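# Remove elastic band from tea caddies, lay it flat

## Task

Using the scene frame, where the arms are mounted on the tabletop at about (in metres, heading in degrees counter-clockwise from +x): arm1 x=+0.32 y=+0.46 z=+0.72 heading -125; arm2 x=-0.32 y=+0.46 z=+0.72 heading -55; arm3 x=-0.32 y=-0.46 z=+0.72 heading +55; arm4 x=+0.32 y=-0.46 z=+0.72 heading +125. Get the elastic band off the tea caddies and leave it lying flat on the table, a good distance from the caddies and with no part of it crossing another part. Every caddy must still be upright and close to its starting spot. Finally open the grippers and move the arms away; the result only counts if it stays that way with no robot holding anything in place.

## Robot and tools

Setup: four identical i2rt Big YAM arms (arm1, arm2, arm3, arm4) stand on the table top. Each has six revolute joints, a two-finger gripper and a wrist camera (arm1_cam_wrist to arm4_cam_wrist). Two fixed room cameras, cam_high and cam_low, also watch the table. The hand reaches roughly 1.0 m out from the joint1 axis. Joints move at different speeds, so the hand can sweep a curved, wide path between postures.

Frame: a single scene frame, origin on the floor, +z up; the table top is near z=0.72. The hand point is midway between the fingertips; its z axis runs along the fingers and its y axis is the opening direction.

execute_actions: argument "actions" is a list holding zero or one action. An action is an object keyed by arm name; each arm has a "joints" object of absolute joint targets (not offsets), by name. All listed motions start at once and may finish at different times. Keys and ranges:
- joint1_rad, -2.879 to 2.879 rad (tolerance 0.045): rotates the whole arm about its base, positive counter-clockwise seen from above; 0 points the arm along its base heading.
- joint2_rad, 0 to 3.141 (±0.14): shoulder; 0 has the upper arm lying back roughly level, larger values raise it and carry it forward.
- joint3_rad, 0 to 3.019 (±0.09): elbow; 0 is fully folded, larger opens it.
- joint4_rad, -1.692 to 1.57 (±0.055): wrist pitch, positive tips the fingers up.
- joint5_rad, -1.57 to 1.57 (±0.03): sideways wrist swing, positive toward the arm's right.
- joint6_rad, -2.094 to 2.094 (±0.035): hand roll, positive clockwise viewed from behind.
- gripper_m, 0 to 0.093 m (±0.003): fingertip gap. Each pad squeezes up to about 50–62 N.
Example: {"arm1": {"joints": {"gripper_m": 0.05}}, "arm2": {"joints": {"joint1_rad": 0.3}}}. Optional "cameras" lists which images to return (arm wrist names, cam_high, cam_low or "all"); omitted/null means all, [] means none. An unknown key, unknown camera or out-of-range number rejects the whole call and nothing moves. One action runs at most 15 s. An empty actions list just reports state and images.

wait: {"seconds": 0 to 10}; commands nothing, lets the scene run, then reports like an empty call.

zoom_image: {"camera": name, "region": [x0, y0, x1, y1]} in pixels of that camera's most recent full image, top-left origin, at most 504×504. Wrist images are 616×616 fisheye; room images are 672×504.

finished_scene: {"scene": current scene number}; final and irreversible, the robot keeps holding the last command before judging. The reply reports success and, if any, the next task. Replying with no tool call ends everything.

Reading results: joint_positions gives the current angles. joint_status tells how each commanded motion of the last accepted action ended. "off_target": stopped short and possibly still pushing. "contact_stop" or "time_out": the joint abandons its target and holds where it stopped, except that a timed-out joint may keep a target (at most 0.375, 0.375, 0.113, 0.225, 0.075, 0.3 rad from its position for joints 1–6) and keep pushing, resuming if freed; on_its_own lists such joints. In on_its_own, "held at" is the held target, not the actual angle. "joint command not followed" (often with a "cause:" line) means a safety check refused that arm's joint targets (the gripper part still runs); those joints read "not_followed" and may be retried on later actions until they get passable targets. This line never appears on calls without an action. A camera line in results lists changed calibration; the "pictures" line gives image order. Calibration: K, distortion and T_world_to_cam per camera were given in OpenCV style; real cameras may differ by a couple of degrees and millimetres, and wrist poses inherit joint errors.

Cautions: omitted joints or arms can keep driving toward older targets. Targets very near the current angle may not move the joint. The arm does not stop on contact and can press hard; to relieve a push, command the reported position. A joint holding weight can sag. Long hard pushing or holding loads heats motors: MOTOR HOT appears from 85 °C; at 100 °C an OVER-TEMPERATURE FAULT drops the arm (joint_status then says "limit_stop_at_motor_heat"; resend targets). Robots forcibly pressing against each other fails the run, and collisions can too; the anti-collision check may be late and ignores fingers, gripper housings and wrist cameras. Object contact between arms is fine. Knocking anything off the work area fails the task; drops, slips and slams hurt. The simulation continues while you compose replies, holding the last command. If a result reports a stop, later motion calls in the same reply are skipped.

Each tool is called as name(argument=value, ...), one argument or row to a line, values as JSON.

## Session

execute_actions(
  actions=[],
)

Scene clock: 0.00 s.
Motor temperatures (°C, as the motors report them): arm1=[18 20 19 20 20 21] | arm2=[19 20 20 21 19 19] | arm3=[19 19 19 19 19 21] | arm4=[22 19 19 22 19 18]
arm1.joint_positions: joint1_rad=-0.017 joint2_rad=+0.447 joint3_rad=+1.471 joint4_rad=-1.522 joint5_rad=-0.015 joint6_rad=+0.012 gripper_m=+0.095
arm1.joint_status: not commanded
arm1.hand: x=+0.2472 y=+0.3534 z=+1.3594 quat_wxyz=(-0.233, -0.770, -0.386, +0.451) (m; scene frame)
arm2.joint_positions: joint1_rad=+0.010 joint2_rad=+0.445 joint3_rad=+1.474 joint4_rad=-1.548 joint5_rad=-0.008 joint6_rad=-0.009 gripper_m=+0.094
arm2.joint_status: not commanded
arm2.hand: x=-0.2434 y=+0.3676 z=+1.3071 quat_wxyz=(-0.447, -0.381, -0.776, +0.229) (m; scene frame)
arm3.joint_positions: joint1_rad=+0.014 joint2_rad=+0.441 joint3_rad=+1.470 joint4_rad=-1.539 joint5_rad=-0.010 joint6_rad=-0.016 gripper_m=+0.094
arm3.joint_status: not commanded
arm3.hand: x=-0.2584 y=-0.3577 z=+1.3439 quat_wxyz=(-0.441, +0.430, -0.747, -0.248) (m; scene frame)
arm4.joint_positions: joint1_rad=+0.008 joint2_rad=+0.450 joint3_rad=+1.453 joint4_rad=-1.526 joint5_rad=-0.008 joint6_rad=+0.010 gripper_m=+0.094
arm4.joint_status: not commanded
arm4.hand: x=+0.2450 y=-0.3527 z=+1.3156 quat_wxyz=(-0.228, +0.765, -0.407, -0.444) (m; scene frame)
pictures: arm1_cam_wrist, arm2_cam_wrist, arm3_cam_wrist, arm4_cam_wrist, cam_high, cam_low
Images, in order (width x height): arm1_cam_wrist 616x616, arm2_cam_wrist 616x616, arm3_cam_wrist 616x616, arm4_cam_wrist 616x616, cam_high 672x504, cam_low 672x504.

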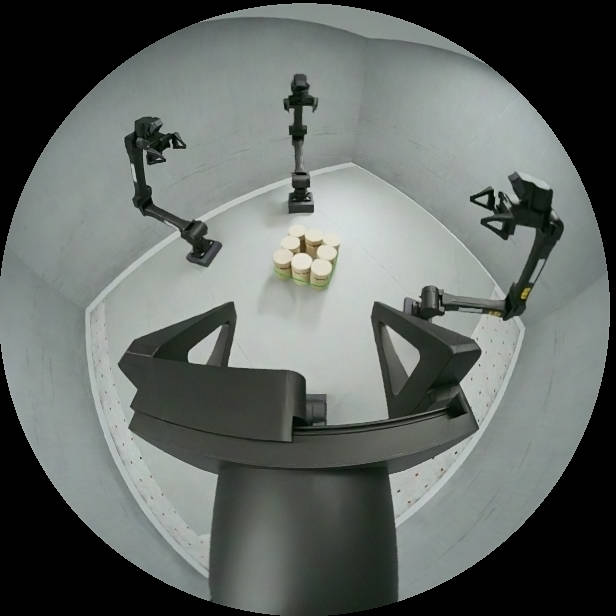

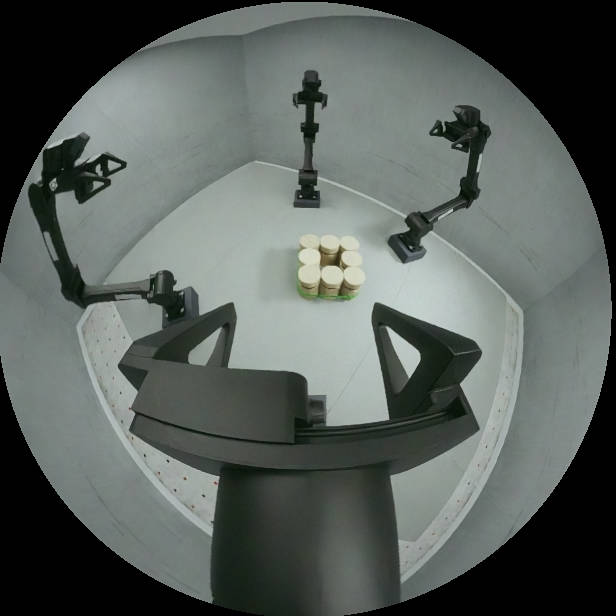

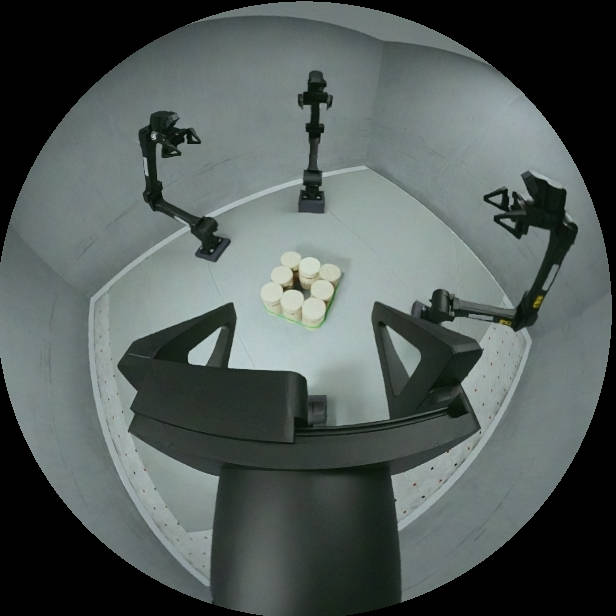

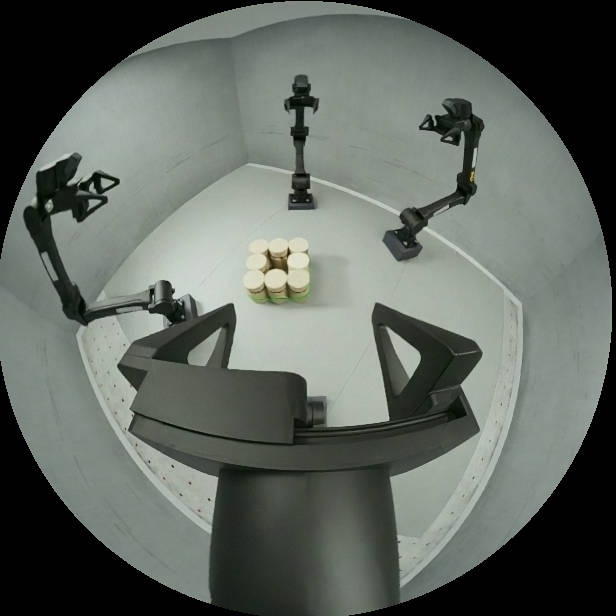

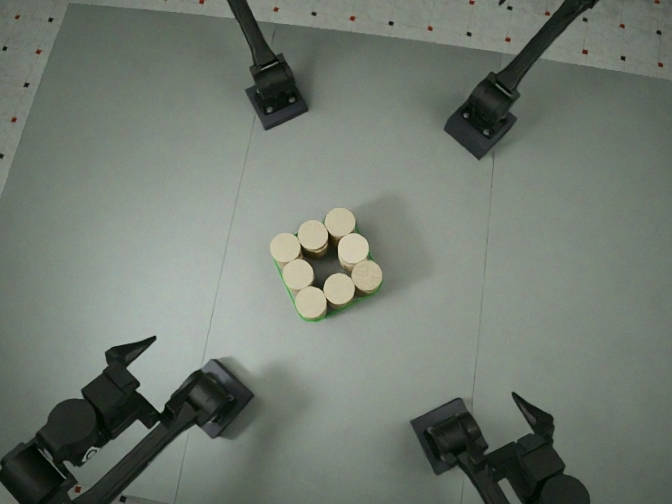

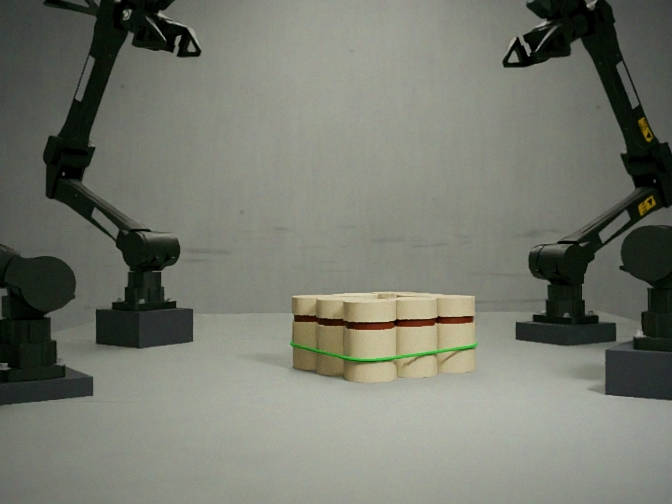

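zoom_image(
  camera="cam_high",
  region=[250, 190, 410, 340],
)

zoom_image(
  camera="cam_low",
  region=[270, 270, 500, 400],
)

zoom_image(
  camera="cam_low",
  region=[0, 0, 260, 400],
)

Region (250, 190, 410, 340) of cam_high's 672x504 image, scaled by 3.150, with more detail than that image has; it fills the top 472 rows of this view, and the rest is white.

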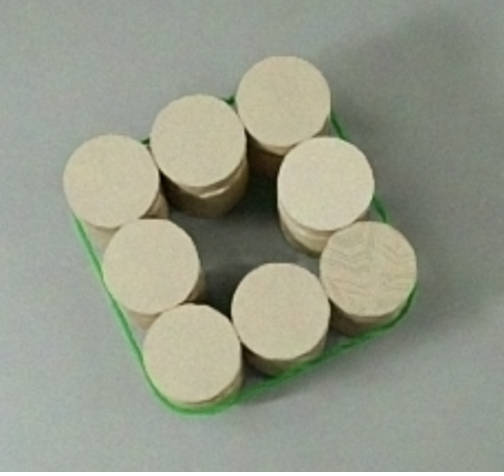

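Region (270, 270, 500, 400) of cam_low's 672x504 image, scaled by 2.191, with more detail than that image has; it fills the top 285 rows of this view, and the rest is white.

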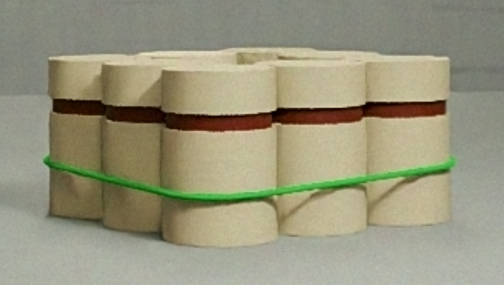

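Region (0, 0, 260, 400) of cam_low's 672x504 image, scaled by 1.260, with more detail than that image has; it fills the left 328 columns of this view, and the rest is white.

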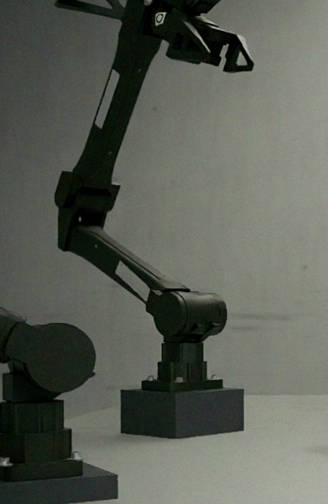

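execute_actions(
  actions=[
    {"arm1":{"joints":{"joint4_rad":-0.9}},"arm2":{"joints":{"joint3_rad":0.9}},"arm3":{"joints":{"joint2_rad":1.0}},"arm4":{"joints":{"joint6_rad":1.2}}},
  ],
  cameras=[],
)

Scene clock: 72.30 s.
Motor temperatures (°C, as the motors report them): arm1=[18 20 21 20 20 21] | arm2=[19 20 24 21 19 19] | arm3=[19 19 24 19 19 21] | arm4=[22 19 22 22 19 18]
arm1.joint_positions: joint1_rad=-0.017 joint2_rad=+0.447 joint3_rad=+1.471 joint4_rad=-0.914 joint5_rad=-0.015 joint6_rad=+0.012 gripper_m=+0.095
arm1.joint_status: all done
arm1.hand: x=+0.2302 y=+0.3291 z=+1.5035 quat_wxyz=(-0.339, -0.598, -0.303, +0.660) (m; scene frame)
arm2.joint_positions: joint1_rad=+0.010 joint2_rad=+0.450 joint3_rad=+0.907 joint4_rad=-1.548 joint5_rad=-0.008 joint6_rad=-0.009 gripper_m=+0.094
arm2.joint_status: all done
arm2.hand: x=-0.2176 y=+0.3284 z=+1.0541 quat_wxyz=(-0.212, -0.431, -0.870, +0.109) (m; scene frame)
arm3.joint_positions: joint1_rad=+0.014 joint2_rad=+1.007 joint3_rad=+1.468 joint4_rad=-1.539 joint5_rad=-0.010 joint6_rad=-0.016 gripper_m=+0.094
arm3.joint_status: all done
arm3.hand: x=-0.1462 y=-0.1735 z=+1.2233 quat_wxyz=(-0.211, +0.482, -0.841, -0.122) (m; scene frame)
arm4.joint_positions: joint1_rad=+0.008 joint2_rad=+0.450 joint3_rad=+1.453 joint4_rad=-1.526 joint5_rad=-0.008 joint6_rad=+1.190 gripper_m=+0.094
arm4.joint_status: all done
arm4.hand: x=+0.2450 y=-0.3527 z=+1.3156 quat_wxyz=(+0.057, +0.409, -0.764, -0.496) (m; scene frame)
pictures: none
No camera images: the call's "cameras" was empty. Leave "cameras" out to get every camera's image.

execute_actions(
  actions=[
    {"arm1":{"joints":{"joint1_rad":0.065,"joint2_rad":0.8,"joint3_rad":0.802,"joint4_rad":-0.455,"joint6_rad":1.95,"gripper_m":0.04}},"arm2":{"joints":{"joint1_rad":-0.27,"joint2_rad":0.8,"joint3_rad":0.835,"joint4_rad":-0.604,"joint6_rad":1.36,"gripper_m":0.04}},"arm3":{"joints":{"joint1_rad":-0.1,"joint2_rad":0.6,"joint3_rad":0.403,"joint4_rad":-0.659,"joint6_rad":1.85,"gripper_m":0.04}},"arm4":{"joints":{"joint1_rad":0.115,"joint2_rad":0.6,"joint3_rad":0.534,"joint4_rad":-0.658,"joint6_rad":1.68,"gripper_m":0.04}}},
  ],
  cameras=[],
)

execute_actions(
  actions=[
    {"arm1":{"joints":{"joint2_rad":1.44}},"arm2":{"joints":{"joint2_rad":1.32}},"arm3":{"joints":{"joint2_rad":0.83}},"arm4":{"joints":{"joint2_rad":0.965}}},
  ],
)

Scene clock: 136.27 s.
Motor temperatures (°C, as the motors report them): arm1=[18 21 22 20 20 21] | arm2=[19 20 25 21 19 19] | arm3=[19 19 28 19 19 21] | arm4=[22 19 23 22 19 18]
arm1.joint_positions: joint1_rad=+0.061 joint2_rad=+0.799 joint3_rad=+0.803 joint4_rad=-0.467 joint5_rad=-0.015 joint6_rad=+1.940 gripper_m=+0.040
arm1.joint_status: all done
arm1.hand: x=+0.1034 y=+0.1104 z=+1.1337 quat_wxyz=(-0.520, -0.764, +0.379, +0.047) (m; scene frame)
arm2.joint_positions: joint1_rad=-0.267 joint2_rad=+0.809 joint3_rad=+0.841 joint4_rad=-0.624 joint5_rad=-0.008 joint6_rad=+1.344 gripper_m=+0.040
arm2.joint_status: all done
arm2.hand: x=-0.1770 y=+0.0921 z=+1.0742 quat_wxyz=(-0.470, -0.843, -0.259, -0.031) (m; scene frame)
arm3.joint_positions: joint1_rad=-0.094 joint2_rad=+0.602 joint3_rad=+0.399 joint4_rad=-0.677 joint5_rad=-0.010 joint6_rad=+1.840 gripper_m=+0.040
arm3.joint_status: all done
arm3.hand: x=-0.1508 y=-0.2384 z=+0.9175 quat_wxyz=(-0.060, -0.419, -0.843, -0.333) (m; scene frame)
arm4.joint_positions: joint1_rad=+0.111 joint2_rad=+0.606 joint3_rad=+0.530 joint4_rad=-0.679 joint5_rad=-0.008 joint6_rad=+1.671 gripper_m=+0.040
arm4.joint_status: all done
arm4.hand: x=+0.1191 y=-0.2241 z=+0.9637 quat_wxyz=(+0.157, +0.274, -0.877, -0.362) (m; scene frame)
pictures: none
No camera images: the call's "cameras" was empty. Leave "cameras" out to get every camera's image.

Scene clock: 137.60 s.
Motor temperatures (°C, as the motors report them): arm1=[18 21 22 20 20 21] | arm2=[19 20 25 21 19 19] | arm3=[19 19 28 19 19 21] | arm4=[22 19 23 22 19 18]
arm1.joint_positions: joint1_rad=+0.061 joint2_rad=+1.432 joint3_rad=+0.800 joint4_rad=-0.463 joint5_rad=-0.015 joint6_rad=+1.941 gripper_m=+0.040
arm1.joint_status: all done
arm1.hand: x=+0.0772 y=+0.0718 z=+0.8625 quat_wxyz=(-0.231, -0.870, +0.436, +0.018) (m; scene frame)
arm2.joint_positions: joint1_rad=-0.267 joint2_rad=+1.328 joint3_rad=+0.841 joint4_rad=-0.618 joint5_rad=-0.008 joint6_rad=+1.344 gripper_m=+0.040
arm2.joint_status: all done
arm2.hand: x=-0.1615 y=+0.0449 z=+0.8641 quat_wxyz=(-0.232, -0.931, -0.283, -0.015) (m; scene frame)
arm3.joint_positions: joint1_rad=-0.094 joint2_rad=+0.827 joint3_rad=+0.399 joint4_rad=-0.675 joint5_rad=-0.010 joint6_rad=+1.840 gripper_m=+0.040
arm3.joint_status: all done
arm3.hand: x=-0.1539 y=-0.2424 z=+0.8605 quat_wxyz=(-0.039, -0.433, -0.871, -0.229) (m; scene frame)
arm4.joint_positions: joint1_rad=+0.111 joint2_rad=+0.969 joint3_rad=+0.530 joint4_rad=-0.675 joint5_rad=-0.008 joint6_rad=+1.671 gripper_m=+0.040
arm4.joint_status: all done
arm4.hand: x=+0.1141 y=-0.2179 z=+0.8572 quat_wxyz=(+0.091, +0.290, -0.930, -0.205) (m; scene frame)
pictures: arm1_cam_wrist, arm2_cam_wrist, arm3_cam_wrist, arm4_cam_wrist, cam_high, cam_low
camera_calibration (this result's frames):
arm1_cam_wrist: T_world_to_cam=[[0.747354, 0.506607, -0.429897, 0.277934], [0.641708, -0.382608, 0.664697, -0.593551], [0.172258, -0.772632, -0.611038, 0.690837], [0, 0, 0, 1]] pos_world=[0.0541693, 0.165862, 0.936142]
arm2_cam_wrist: T_world_to_cam=[[-0.524646, 0.726902, -0.443125, 0.264714], [0.585741, 0.685945, 0.431725, -0.30258], [0.617782, -0.033054, -0.785655, 0.908895], [0, 0, 0, 1]] pos_world=[-0.245385, 0.0451748, 0.962011]
arm3_cam_wrist: T_world_to_cam=[[-0.739576, -0.515399, -0.432887, 0.138078], [-0.657833, 0.417415, 0.626913, -0.534556], [-0.142417, 0.748417, -0.647757, 0.840777], [0, 0, 0, 1]] pos_world=[-0.129789, -0.334955, 0.939511]
arm4_cam_wrist: T_world_to_cam=[[0.504072, -0.749668, -0.428846, 0.145669], [-0.497238, -0.6579, 0.565617, -0.566086], [-0.706163, -0.0718731, -0.704392, 0.794988], [0, 0, 0, 1]] pos_world=[0.206484, -0.206086, 0.94264]
Images, in order (width x height): arm1_cam_wrist 616x616, arm2_cam_wrist 616x616, arm3_cam_wrist 616x616, arm4_cam_wrist 616x616, cam_high 672x504, cam_low 672x504.

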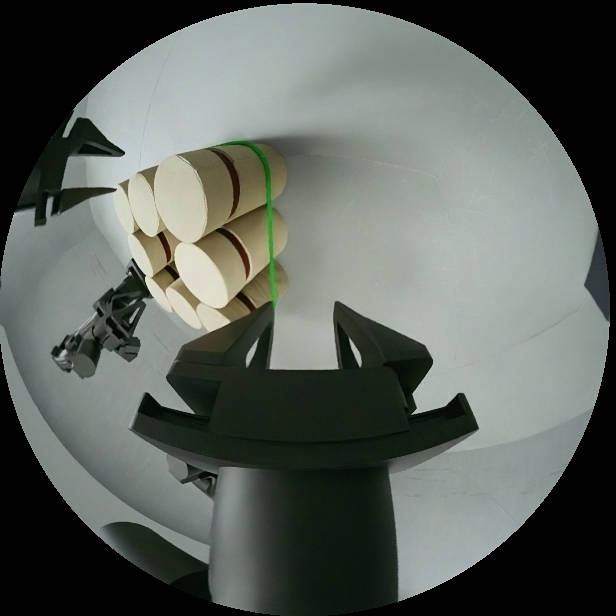

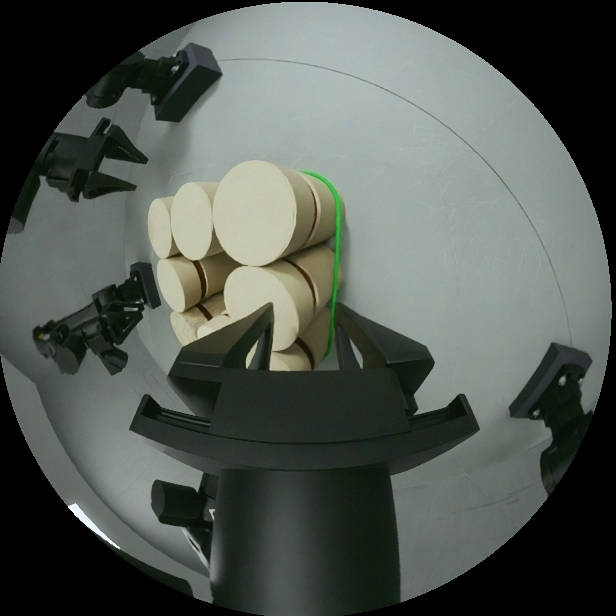

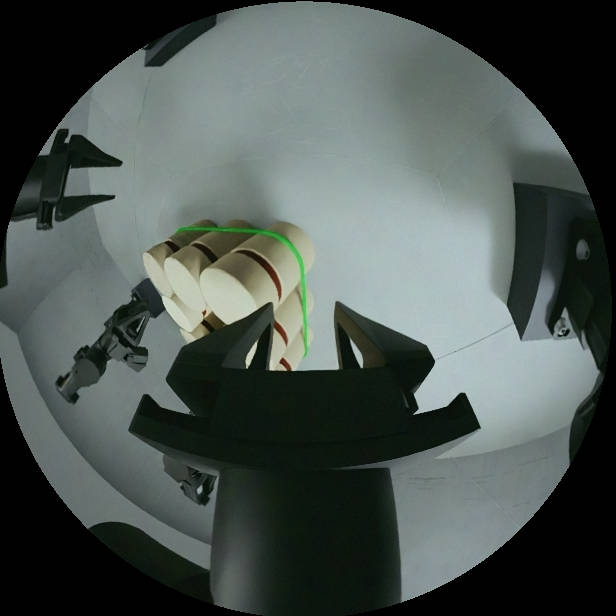

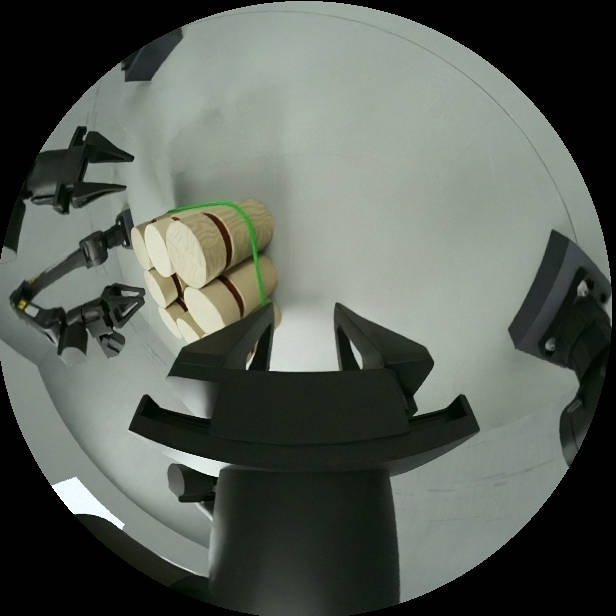

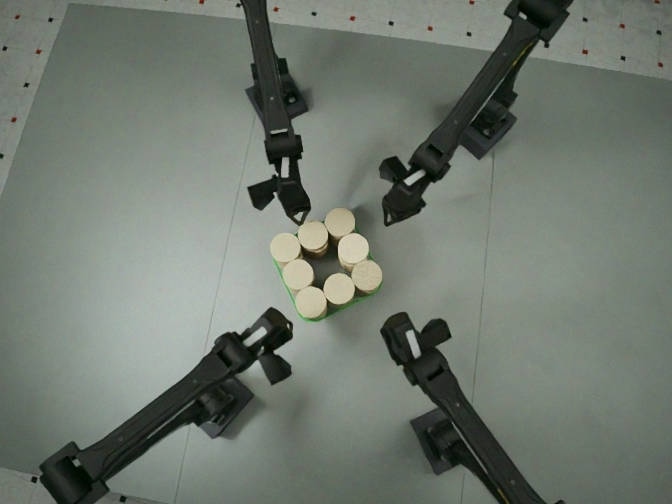

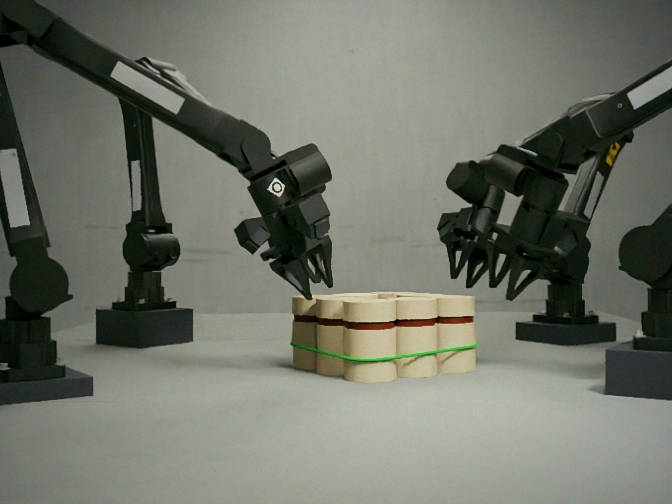

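execute_actions(
  actions=[
    {"arm1":{"joints":{"joint1_rad":-0.048,"joint2_rad":1.615,"joint3_rad":0.83,"joint4_rad":-0.31,"joint6_rad":1.84}},"arm2":{"joints":{"joint1_rad":-0.318,"joint2_rad":1.362,"joint3_rad":0.702,"joint4_rad":-0.425,"joint6_rad":1.30}},"arm3":{"joints":{"joint1_rad":0.045,"joint2_rad":1.12,"joint3_rad":0.39,"joint4_rad":-0.355,"joint6_rad":1.99}},"arm4":{"joints":{"joint1_rad":0.142,"joint2_rad":1.204,"joint3_rad":0.537,"joint4_rad":-0.41,"joint6_rad":1.70}}},
  ],
)

Scene clock: 187.10 s.
Motor temperatures (°C, as the motors report them): arm1=[18 21 22 20 20 21] | arm2=[19 21 26 21 19 19] | arm3=[19 19 28 19 19 21] | arm4=[22 19 25 22 19 18]
arm1.joint_positions: joint1_rad=-0.056 joint2_rad=+1.614 joint3_rad=+0.806 joint4_rad=-0.321 joint5_rad=-0.015 joint6_rad=+1.849 gripper_m=+0.040
arm1.joint_status: all done
arm1.hand: x=+0.0221 y=+0.0900 z=+0.7997 quat_wxyz=(-0.212, -0.867, +0.449, +0.039) (m; scene frame)
arm2.joint_positions: joint1_rad=-0.318 joint2_rad=+1.362 joint3_rad=+0.702 joint4_rad=-0.441 joint5_rad=-0.008 joint6_rad=+1.316 gripper_m=+0.040
arm2.joint_status: all done
arm2.hand: x=-0.1897 y=+0.0578 z=+0.8099 quat_wxyz=(-0.234, -0.933, -0.273, -0.006) (m; scene frame)
arm3.joint_positions: joint1_rad=+0.038 joint2_rad=+1.111 joint3_rad=+0.395 joint4_rad=-0.372 joint5_rad=-0.010 joint6_rad=+1.980 gripper_m=+0.040
arm3.joint_status: all done
arm3.hand: x=-0.1625 y=-0.1850 z=+0.8147 quat_wxyz=(-0.009, -0.436, -0.868, -0.239) (m; scene frame)
arm4.joint_positions: joint1_rad=+0.135 joint2_rad=+1.210 joint3_rad=+0.530 joint4_rad=-0.428 joint5_rad=-0.008 joint6_rad=+1.691 gripper_m=+0.040
arm4.joint_status: all done
arm4.hand: x=+0.0814 y=-0.1925 z=+0.8077 quat_wxyz=(+0.097, +0.291, -0.929, -0.206) (m; scene frame)
pictures: arm1_cam_wrist, arm2_cam_wrist, arm3_cam_wrist, arm4_cam_wrist, cam_high, cam_low
camera_calibration (this result's frames):
arm1_cam_wrist: T_world_to_cam=[[0.759307, 0.500376, -0.416024, 0.272102], [0.636419, -0.437668, 0.635152, -0.480859], [0.135734, -0.747041, -0.650773, 0.706285], [0, 0, 0, 1]] pos_world=[0.0035517, 0.181014, 0.878251]
arm2_cam_wrist: T_world_to_cam=[[-0.510971, 0.736447, -0.443344, 0.218723], [0.607397, 0.674282, 0.420015, -0.257277], [0.608258, -0.05467, -0.791855, 0.888625], [0, 0, 0, 1]] pos_world=[-0.272482, 0.0609803, 0.908692]
arm3_cam_wrist: T_world_to_cam=[[-0.754947, -0.501636, -0.422393, 0.132968], [-0.63143, 0.382135, 0.674736, -0.576617], [-0.177061, 0.776102, -0.60524, 0.731782], [0, 0, 0, 1]] pos_world=[-0.13414, -0.28089, 0.888133]
arm4_cam_wrist: T_world_to_cam=[[0.504075, -0.746959, -0.433545, 0.164312], [-0.486991, -0.660398, 0.57159, -0.543794], [-0.713266, -0.0769915, -0.696652, 0.732226], [0, 0, 0, 1]] pos_world=[0.174623, -0.180011, 0.892171]
Images, in order (width x height): arm1_cam_wrist 616x616, arm2_cam_wrist 616x616, arm3_cam_wrist 616x616, arm4_cam_wrist 616x616, cam_high 672x504, cam_low 672x504.

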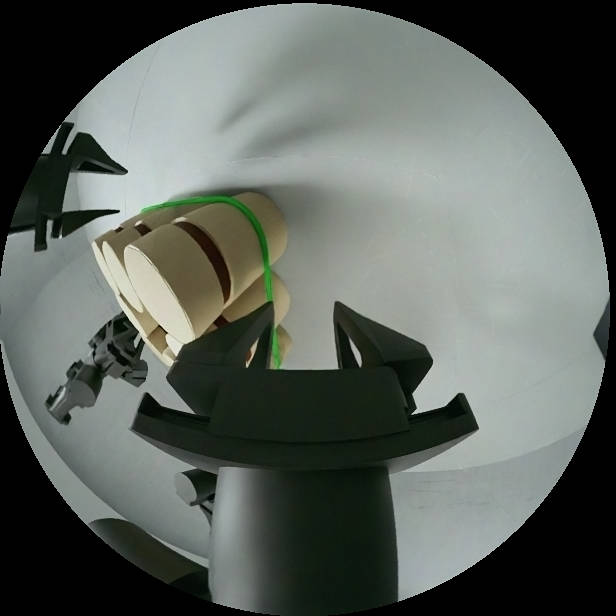

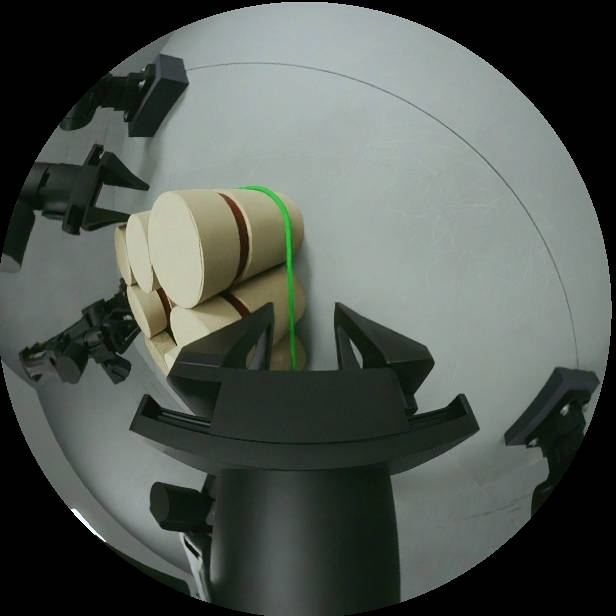

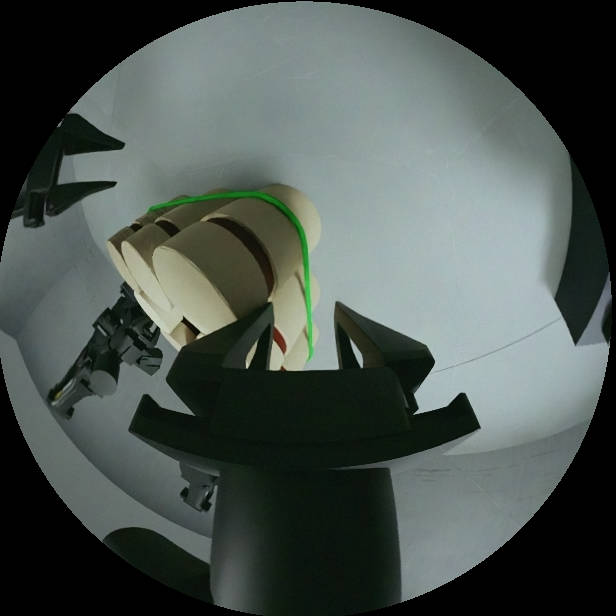

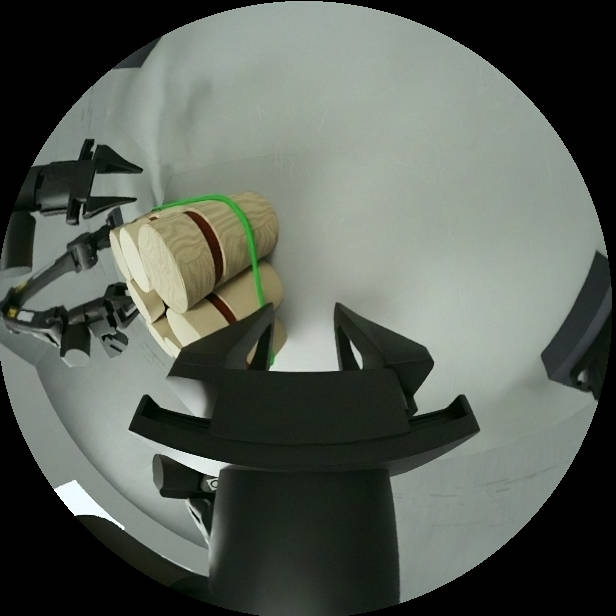

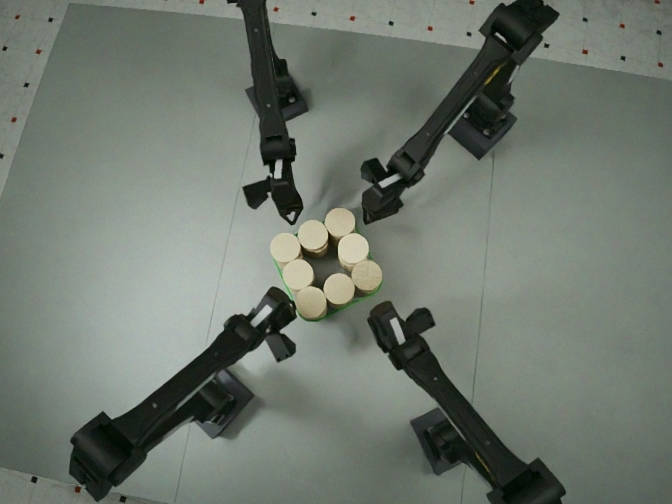

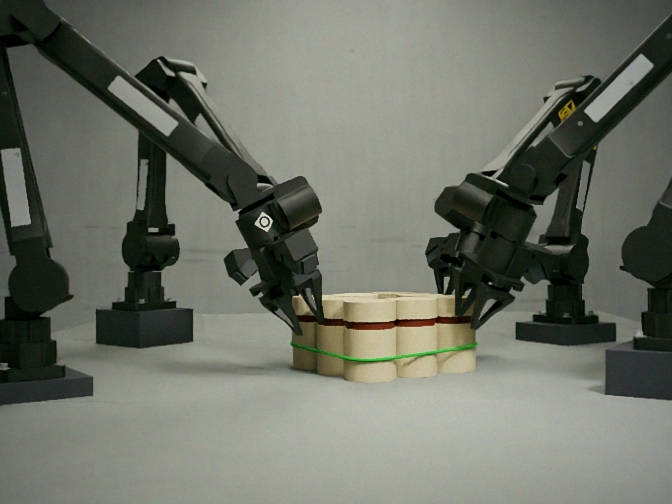

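zoom_image(
  camera="arm1_cam_wrist",
  region=[200, 180, 360, 380],
)

zoom_image(
  camera="arm2_cam_wrist",
  region=[200, 180, 360, 380],
)

zoom_image(
  camera="arm3_cam_wrist",
  region=[200, 180, 360, 380],
)

zoom_image(
  camera="arm4_cam_wrist",
  region=[200, 180, 360, 380],
)

Region (200, 180, 360, 380) of arm1_cam_wrist's 616x616 image, scaled by 2.520, with more detail than that image has; it fills the left 403 columns of this view, and the rest is white.

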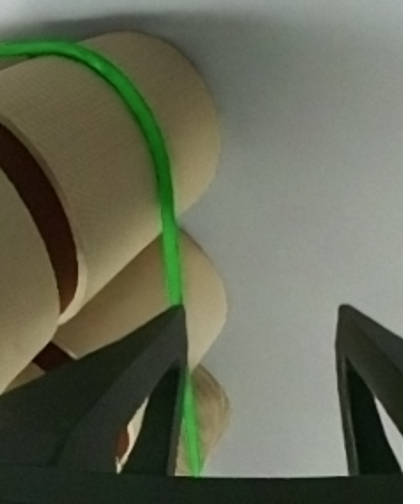

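Region (200, 180, 360, 380) of arm2_cam_wrist's 616x616 image, scaled by 2.520, with more detail than that image has; it fills the left 403 columns of this view, and the rest is white.

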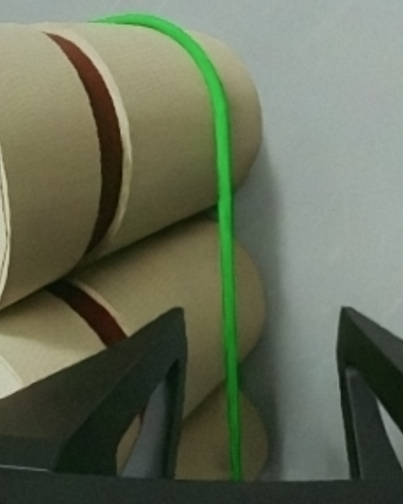

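Region (200, 180, 360, 380) of arm3_cam_wrist's 616x616 image, scaled by 2.520, with more detail than that image has; it fills the left 403 columns of this view, and the rest is white.

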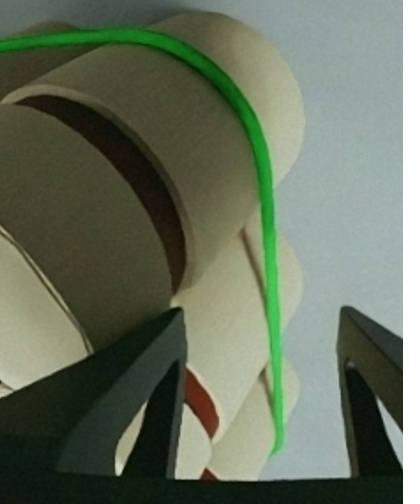

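Region (200, 180, 360, 380) of arm4_cam_wrist's 616x616 image, scaled by 2.520, with more detail than that image has; it fills the left 403 columns of this view, and the rest is white.

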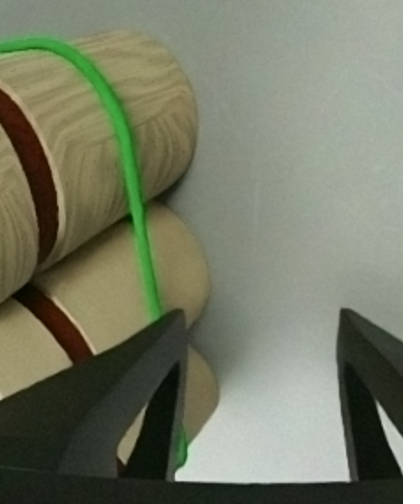

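execute_actions(
  actions=[
    {"arm1":{"joints":{"joint1_rad":-0.036,"joint2_rad":1.72,"joint3_rad":0.862,"joint4_rad":-0.109,"gripper_m":0.032}},"arm2":{"joints":{"joint1_rad":-0.308,"joint2_rad":1.462,"joint3_rad":0.678,"joint4_rad":-0.198,"gripper_m":0.032}},"arm3":{"joints":{"joint1_rad":0.054,"joint2_rad":1.27,"joint3_rad":0.35,"joint4_rad":-0.068,"gripper_m":0.032}},"arm4":{"joints":{"joint1_rad":0.156,"joint2_rad":1.398,"joint3_rad":0.595,"joint4_rad":-0.153,"gripper_m":0.032}}},
  ],
  cameras=["arm1_cam_wrist","arm2_cam_wrist","arm3_cam_wrist","arm4_cam_wrist","cam_low"],
)

Scene clock: 245.53 s.
Motor temperatures (°C, as the motors report them): arm1=[18 22 23 20 20 21] | arm2=[19 21 26 21 19 19] | arm3=[19 19 27 19 19 21] | arm4=[22 20 25 22 19 18]
arm1.joint_positions: joint1_rad=-0.042 joint2_rad=+1.708 joint3_rad=+0.840 joint4_rad=-0.126 joint5_rad=-0.015 joint6_rad=+1.849 gripper_m=+0.032
arm1.joint_status: all done
arm1.hand: x=-0.0016 y=+0.0492 z=+0.7906 quat_wxyz=(-0.276, -0.856, +0.435, +0.050) (m; scene frame)
arm2.joint_positions: joint1_rad=-0.317 joint2_rad=+1.467 joint3_rad=+0.685 joint4_rad=-0.215 joint5_rad=-0.008 joint6_rad=+1.316 gripper_m=+0.032
arm2.joint_status: all done
arm2.hand: x=-0.1799 y=+0.0277 z=+0.7868 quat_wxyz=(-0.284, -0.920, -0.270, -0.007) (m; scene frame)
arm3.joint_positions: joint1_rad=+0.045 joint2_rad=+1.263 joint3_rad=+0.347 joint4_rad=-0.095 joint5_rad=-0.012 joint6_rad=+1.981 gripper_m=+0.032
arm3.joint_status: all done
arm3.hand: x=-0.1560 y=-0.1682 z=+0.7837 quat_wxyz=(-0.008, -0.428, -0.860, -0.276) (m; scene frame)
arm4.joint_positions: joint1_rad=+0.148 joint2_rad=+1.403 joint3_rad=+0.561 joint4_rad=-0.172 joint5_rad=-0.008 joint6_rad=+1.691 gripper_m=+0.032
arm4.joint_status: all done
arm4.hand: x=+0.0433 y=-0.1574 z=+0.7805 quat_wxyz=(+0.117, +0.294, -0.916, -0.247) (m; scene frame)
pictures: arm1_cam_wrist, arm2_cam_wrist, arm3_cam_wrist, arm4_cam_wrist, cam_low
camera_calibration (this result's frames):
arm1_cam_wrist: T_world_to_cam=[[0.711742, 0.46213, -0.529017, 0.397893], [0.695868, -0.361087, 0.620792, -0.470143], [0.0958652, -0.809971, -0.578582, 0.619068], [0, 0, 0, 1]] pos_world=[-0.0153867, 0.147786, 0.860535]
arm2_cam_wrist: T_world_to_cam=[[-0.497081, 0.687055, -0.529968, 0.307727], [0.593441, 0.714778, 0.370028, -0.19751], [0.633039, -0.130571, -0.763029, 0.846658], [0, 0, 0, 1]] pos_world=[-0.265792, 0.0402986, 0.882195]
arm3_cam_wrist: T_world_to_cam=[[-0.735431, -0.476359, -0.481896, 0.187078], [-0.65792, 0.331847, 0.676031, -0.57161], [-0.162118, 0.814224, -0.557457, 0.672433], [0, 0, 0, 1]] pos_world=[-0.129478, -0.268707, 0.851431]
arm4_cam_wrist: T_world_to_cam=[[0.483044, -0.70767, -0.515628, 0.269121], [-0.443045, -0.705479, 0.553182, -0.518167], [-0.755235, -0.0387646, -0.654307, 0.663572], [0, 0, 0, 1]] pos_world=[0.141585, -0.149384, 0.859586]
Images, in order (width x height): arm1_cam_wrist 616x616, arm2_cam_wrist 616x616, arm3_cam_wrist 616x616, arm4_cam_wrist 616x616, cam_low 672x504.

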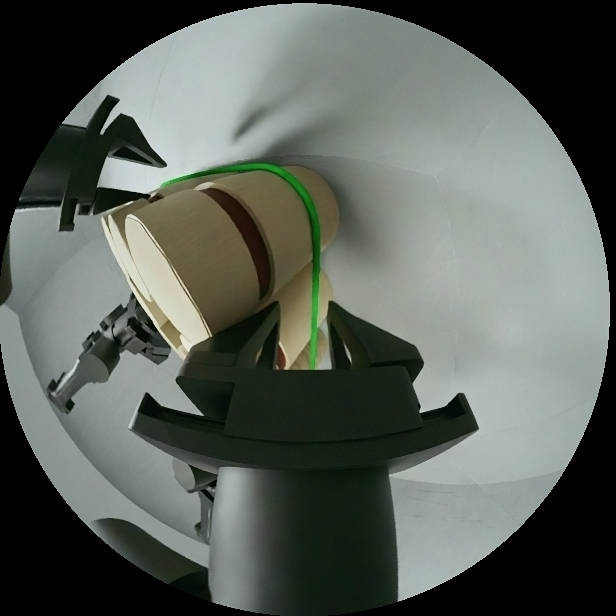

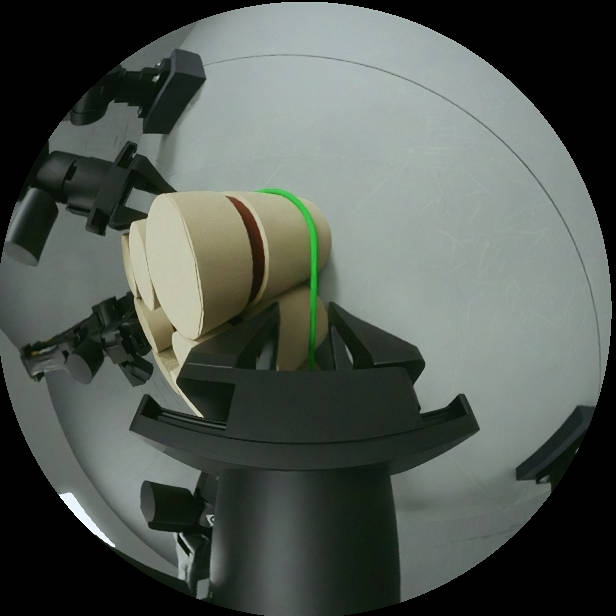

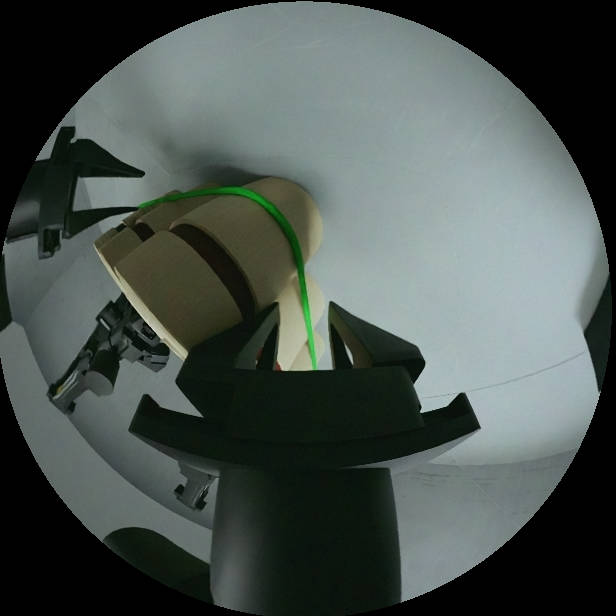

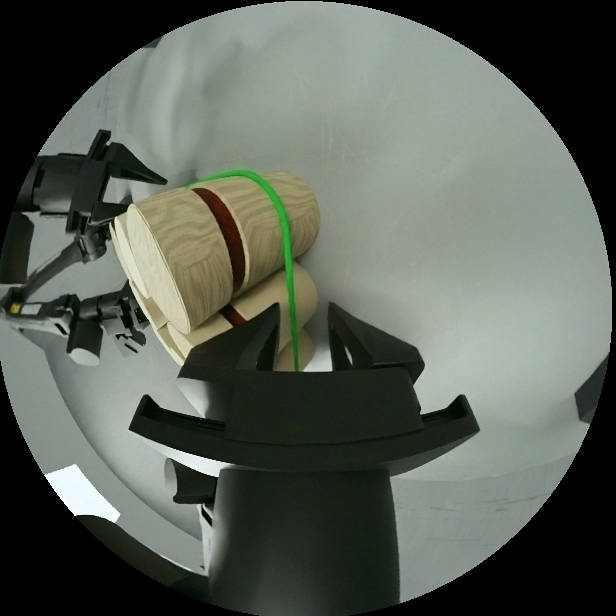

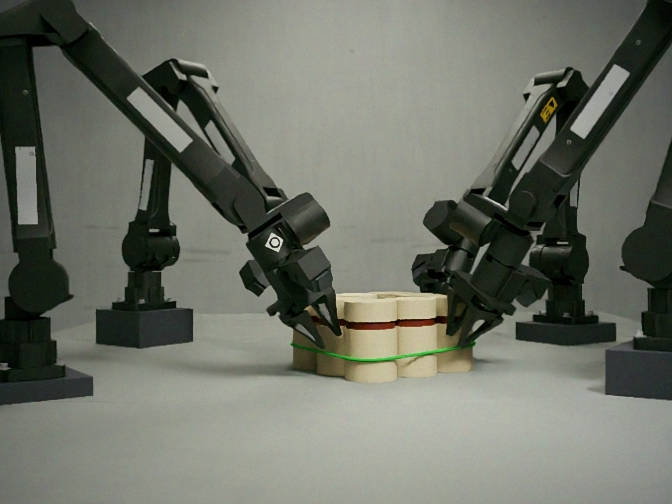

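execute_actions(
  actions=[
    {"arm1":{"joints":{"joint2_rad":1.832,"joint3_rad":0.883,"joint4_rad":-0.022}},"arm2":{"joints":{"joint2_rad":1.577,"joint3_rad":0.685,"joint4_rad":-0.086}},"arm3":{"joints":{"joint2_rad":1.45,"joint3_rad":0.365,"joint4_rad":0.113}},"arm4":{"joints":{"joint2_rad":1.526,"joint3_rad":0.61,"joint4_rad":-0.028}}},
  ],
)

Scene clock: 252.50 s.
Motor temperatures (°C, as the motors report them): arm1=[18 22 23 20 20 21] | arm2=[19 21 26 21 19 19] | arm3=[19 19 27 20 19 21] | arm4=[22 20 25 22 19 18]
arm1.joint_positions: joint1_rad=-0.042 joint2_rad=+1.823 joint3_rad=+0.851 joint4_rad=-0.036 joint5_rad=-0.015 joint6_rad=+1.849 gripper_m=+0.032
arm1.joint_status: all done
arm1.hand: x=-0.0055 y=+0.0440 z=+0.7484 quat_wxyz=(-0.270, -0.858, +0.435, +0.049) (m; scene frame)
arm2.joint_positions: joint1_rad=-0.316 joint2_rad=+1.581 joint3_rad=+0.685 joint4_rad=-0.106 joint5_rad=-0.005 joint6_rad=+1.315 gripper_m=+0.032
arm2.joint_status: all done
arm2.hand: x=-0.1774 y=+0.0179 z=+0.7513 quat_wxyz=(-0.282, -0.921, -0.270, -0.006) (m; scene frame)
arm3.joint_positions: joint1_rad=+0.049 joint2_rad=+1.440 joint3_rad=+0.347 joint4_rad=+0.082 joint5_rad=-0.015 joint6_rad=+1.983 gripper_m=+0.032
arm3.joint_status: all done
arm3.hand: x=-0.1524 y=-0.1575 z=+0.7504 quat_wxyz=(-0.006, -0.427, -0.861, -0.277) (m; scene frame)
arm4.joint_positions: joint1_rad=+0.148 joint2_rad=+1.531 joint3_rad=+0.573 joint4_rad=-0.053 joint5_rad=-0.005 joint6_rad=+1.692 gripper_m=+0.032
arm4.joint_status: all done
arm4.hand: x=+0.0341 y=-0.1461 z=+0.7496 quat_wxyz=(+0.116, +0.292, -0.916, -0.249) (m; scene frame)
pictures: arm1_cam_wrist, arm2_cam_wrist, arm3_cam_wrist, arm4_cam_wrist, cam_high, cam_low
camera_calibration (this result's frames):
arm1_cam_wrist: T_world_to_cam=[[0.716009, 0.468408, -0.517615, 0.371985], [0.690672, -0.367512, 0.622821, -0.444363], [0.101505, -0.803448, -0.586659, 0.59663], [0, 0, 0, 1]] pos_world=[-0.0199964, 0.141811, 0.819322]
arm2_cam_wrist: T_world_to_cam=[[-0.498621, 0.689735, -0.525017, 0.292839], [0.59548, 0.7127, 0.37076, -0.178999], [0.629905, -0.127768, -0.76609, 0.818416], [0, 0, 0, 1]] pos_world=[-0.262919, 0.0301588, 0.847092]
arm3_cam_wrist: T_world_to_cam=[[-0.734575, -0.478564, -0.481017, 0.177956], [-0.657557, 0.327197, 0.678646, -0.552934], [-0.167388, 0.814812, -0.555034, 0.643225], [0, 0, 0, 1]] pos_world=[-0.125196, -0.258025, 0.817858]
arm4_cam_wrist: T_world_to_cam=[[0.480899, -0.707514, -0.517841, 0.267378], [-0.445374, -0.705868, 0.55081, -0.495407], [-0.755234, -0.0342515, -0.65456, 0.637684], [0, 0, 0, 1]] pos_world=[0.132378, -0.138677, 0.828737]
Images, in order (width x height): arm1_cam_wrist 616x616, arm2_cam_wrist 616x616, arm3_cam_wrist 616x616, arm4_cam_wrist 616x616, cam_high 672x504, cam_low 672x504.

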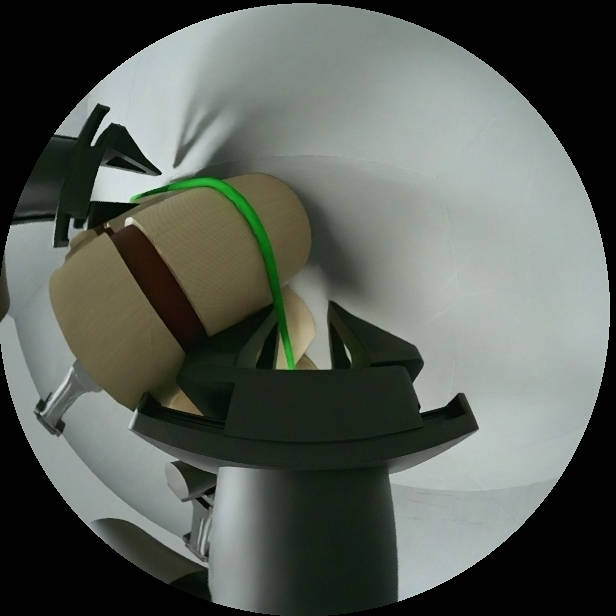

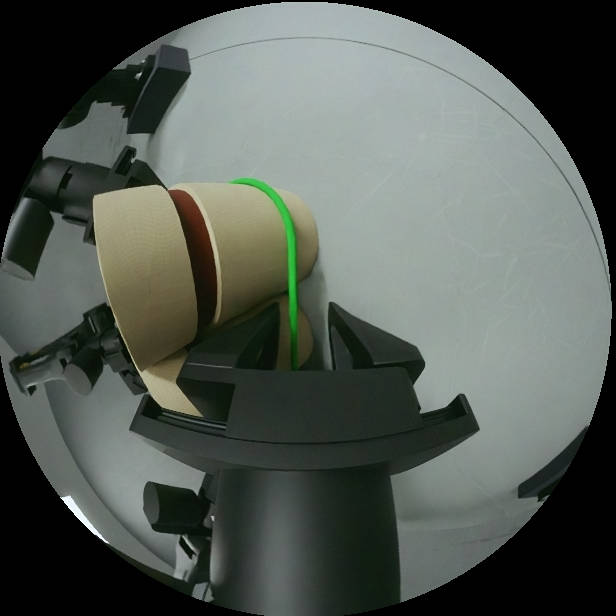

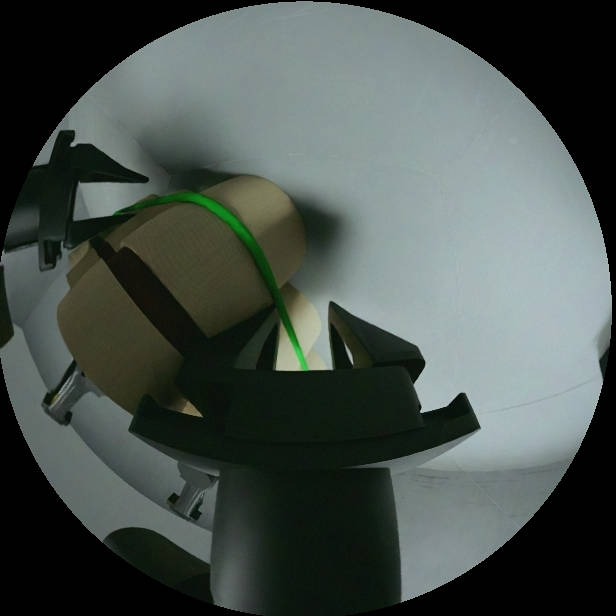

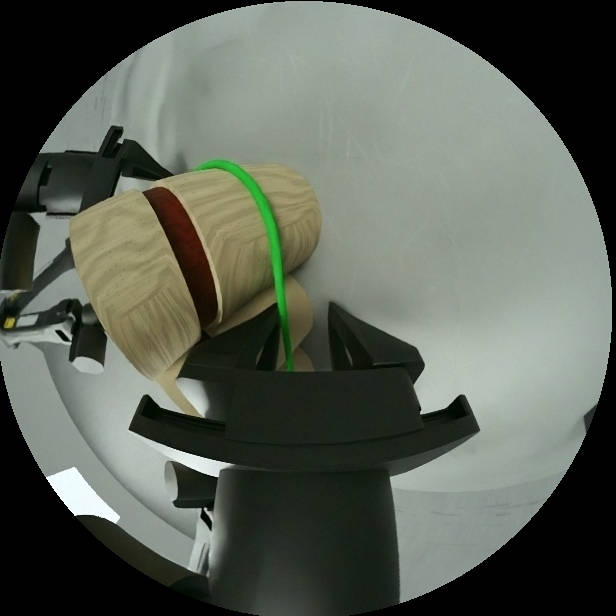

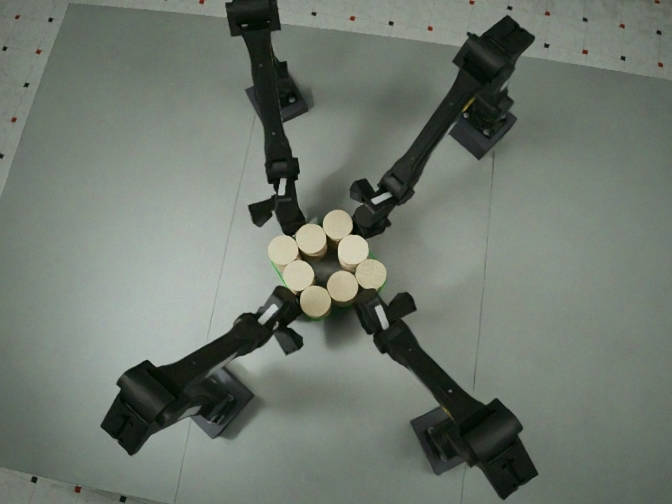

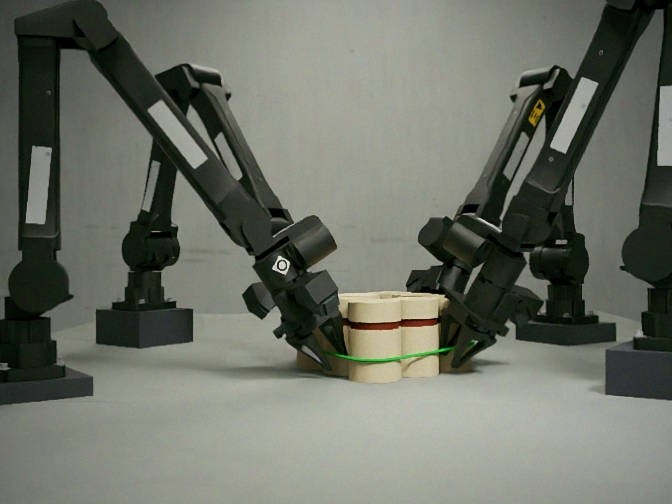

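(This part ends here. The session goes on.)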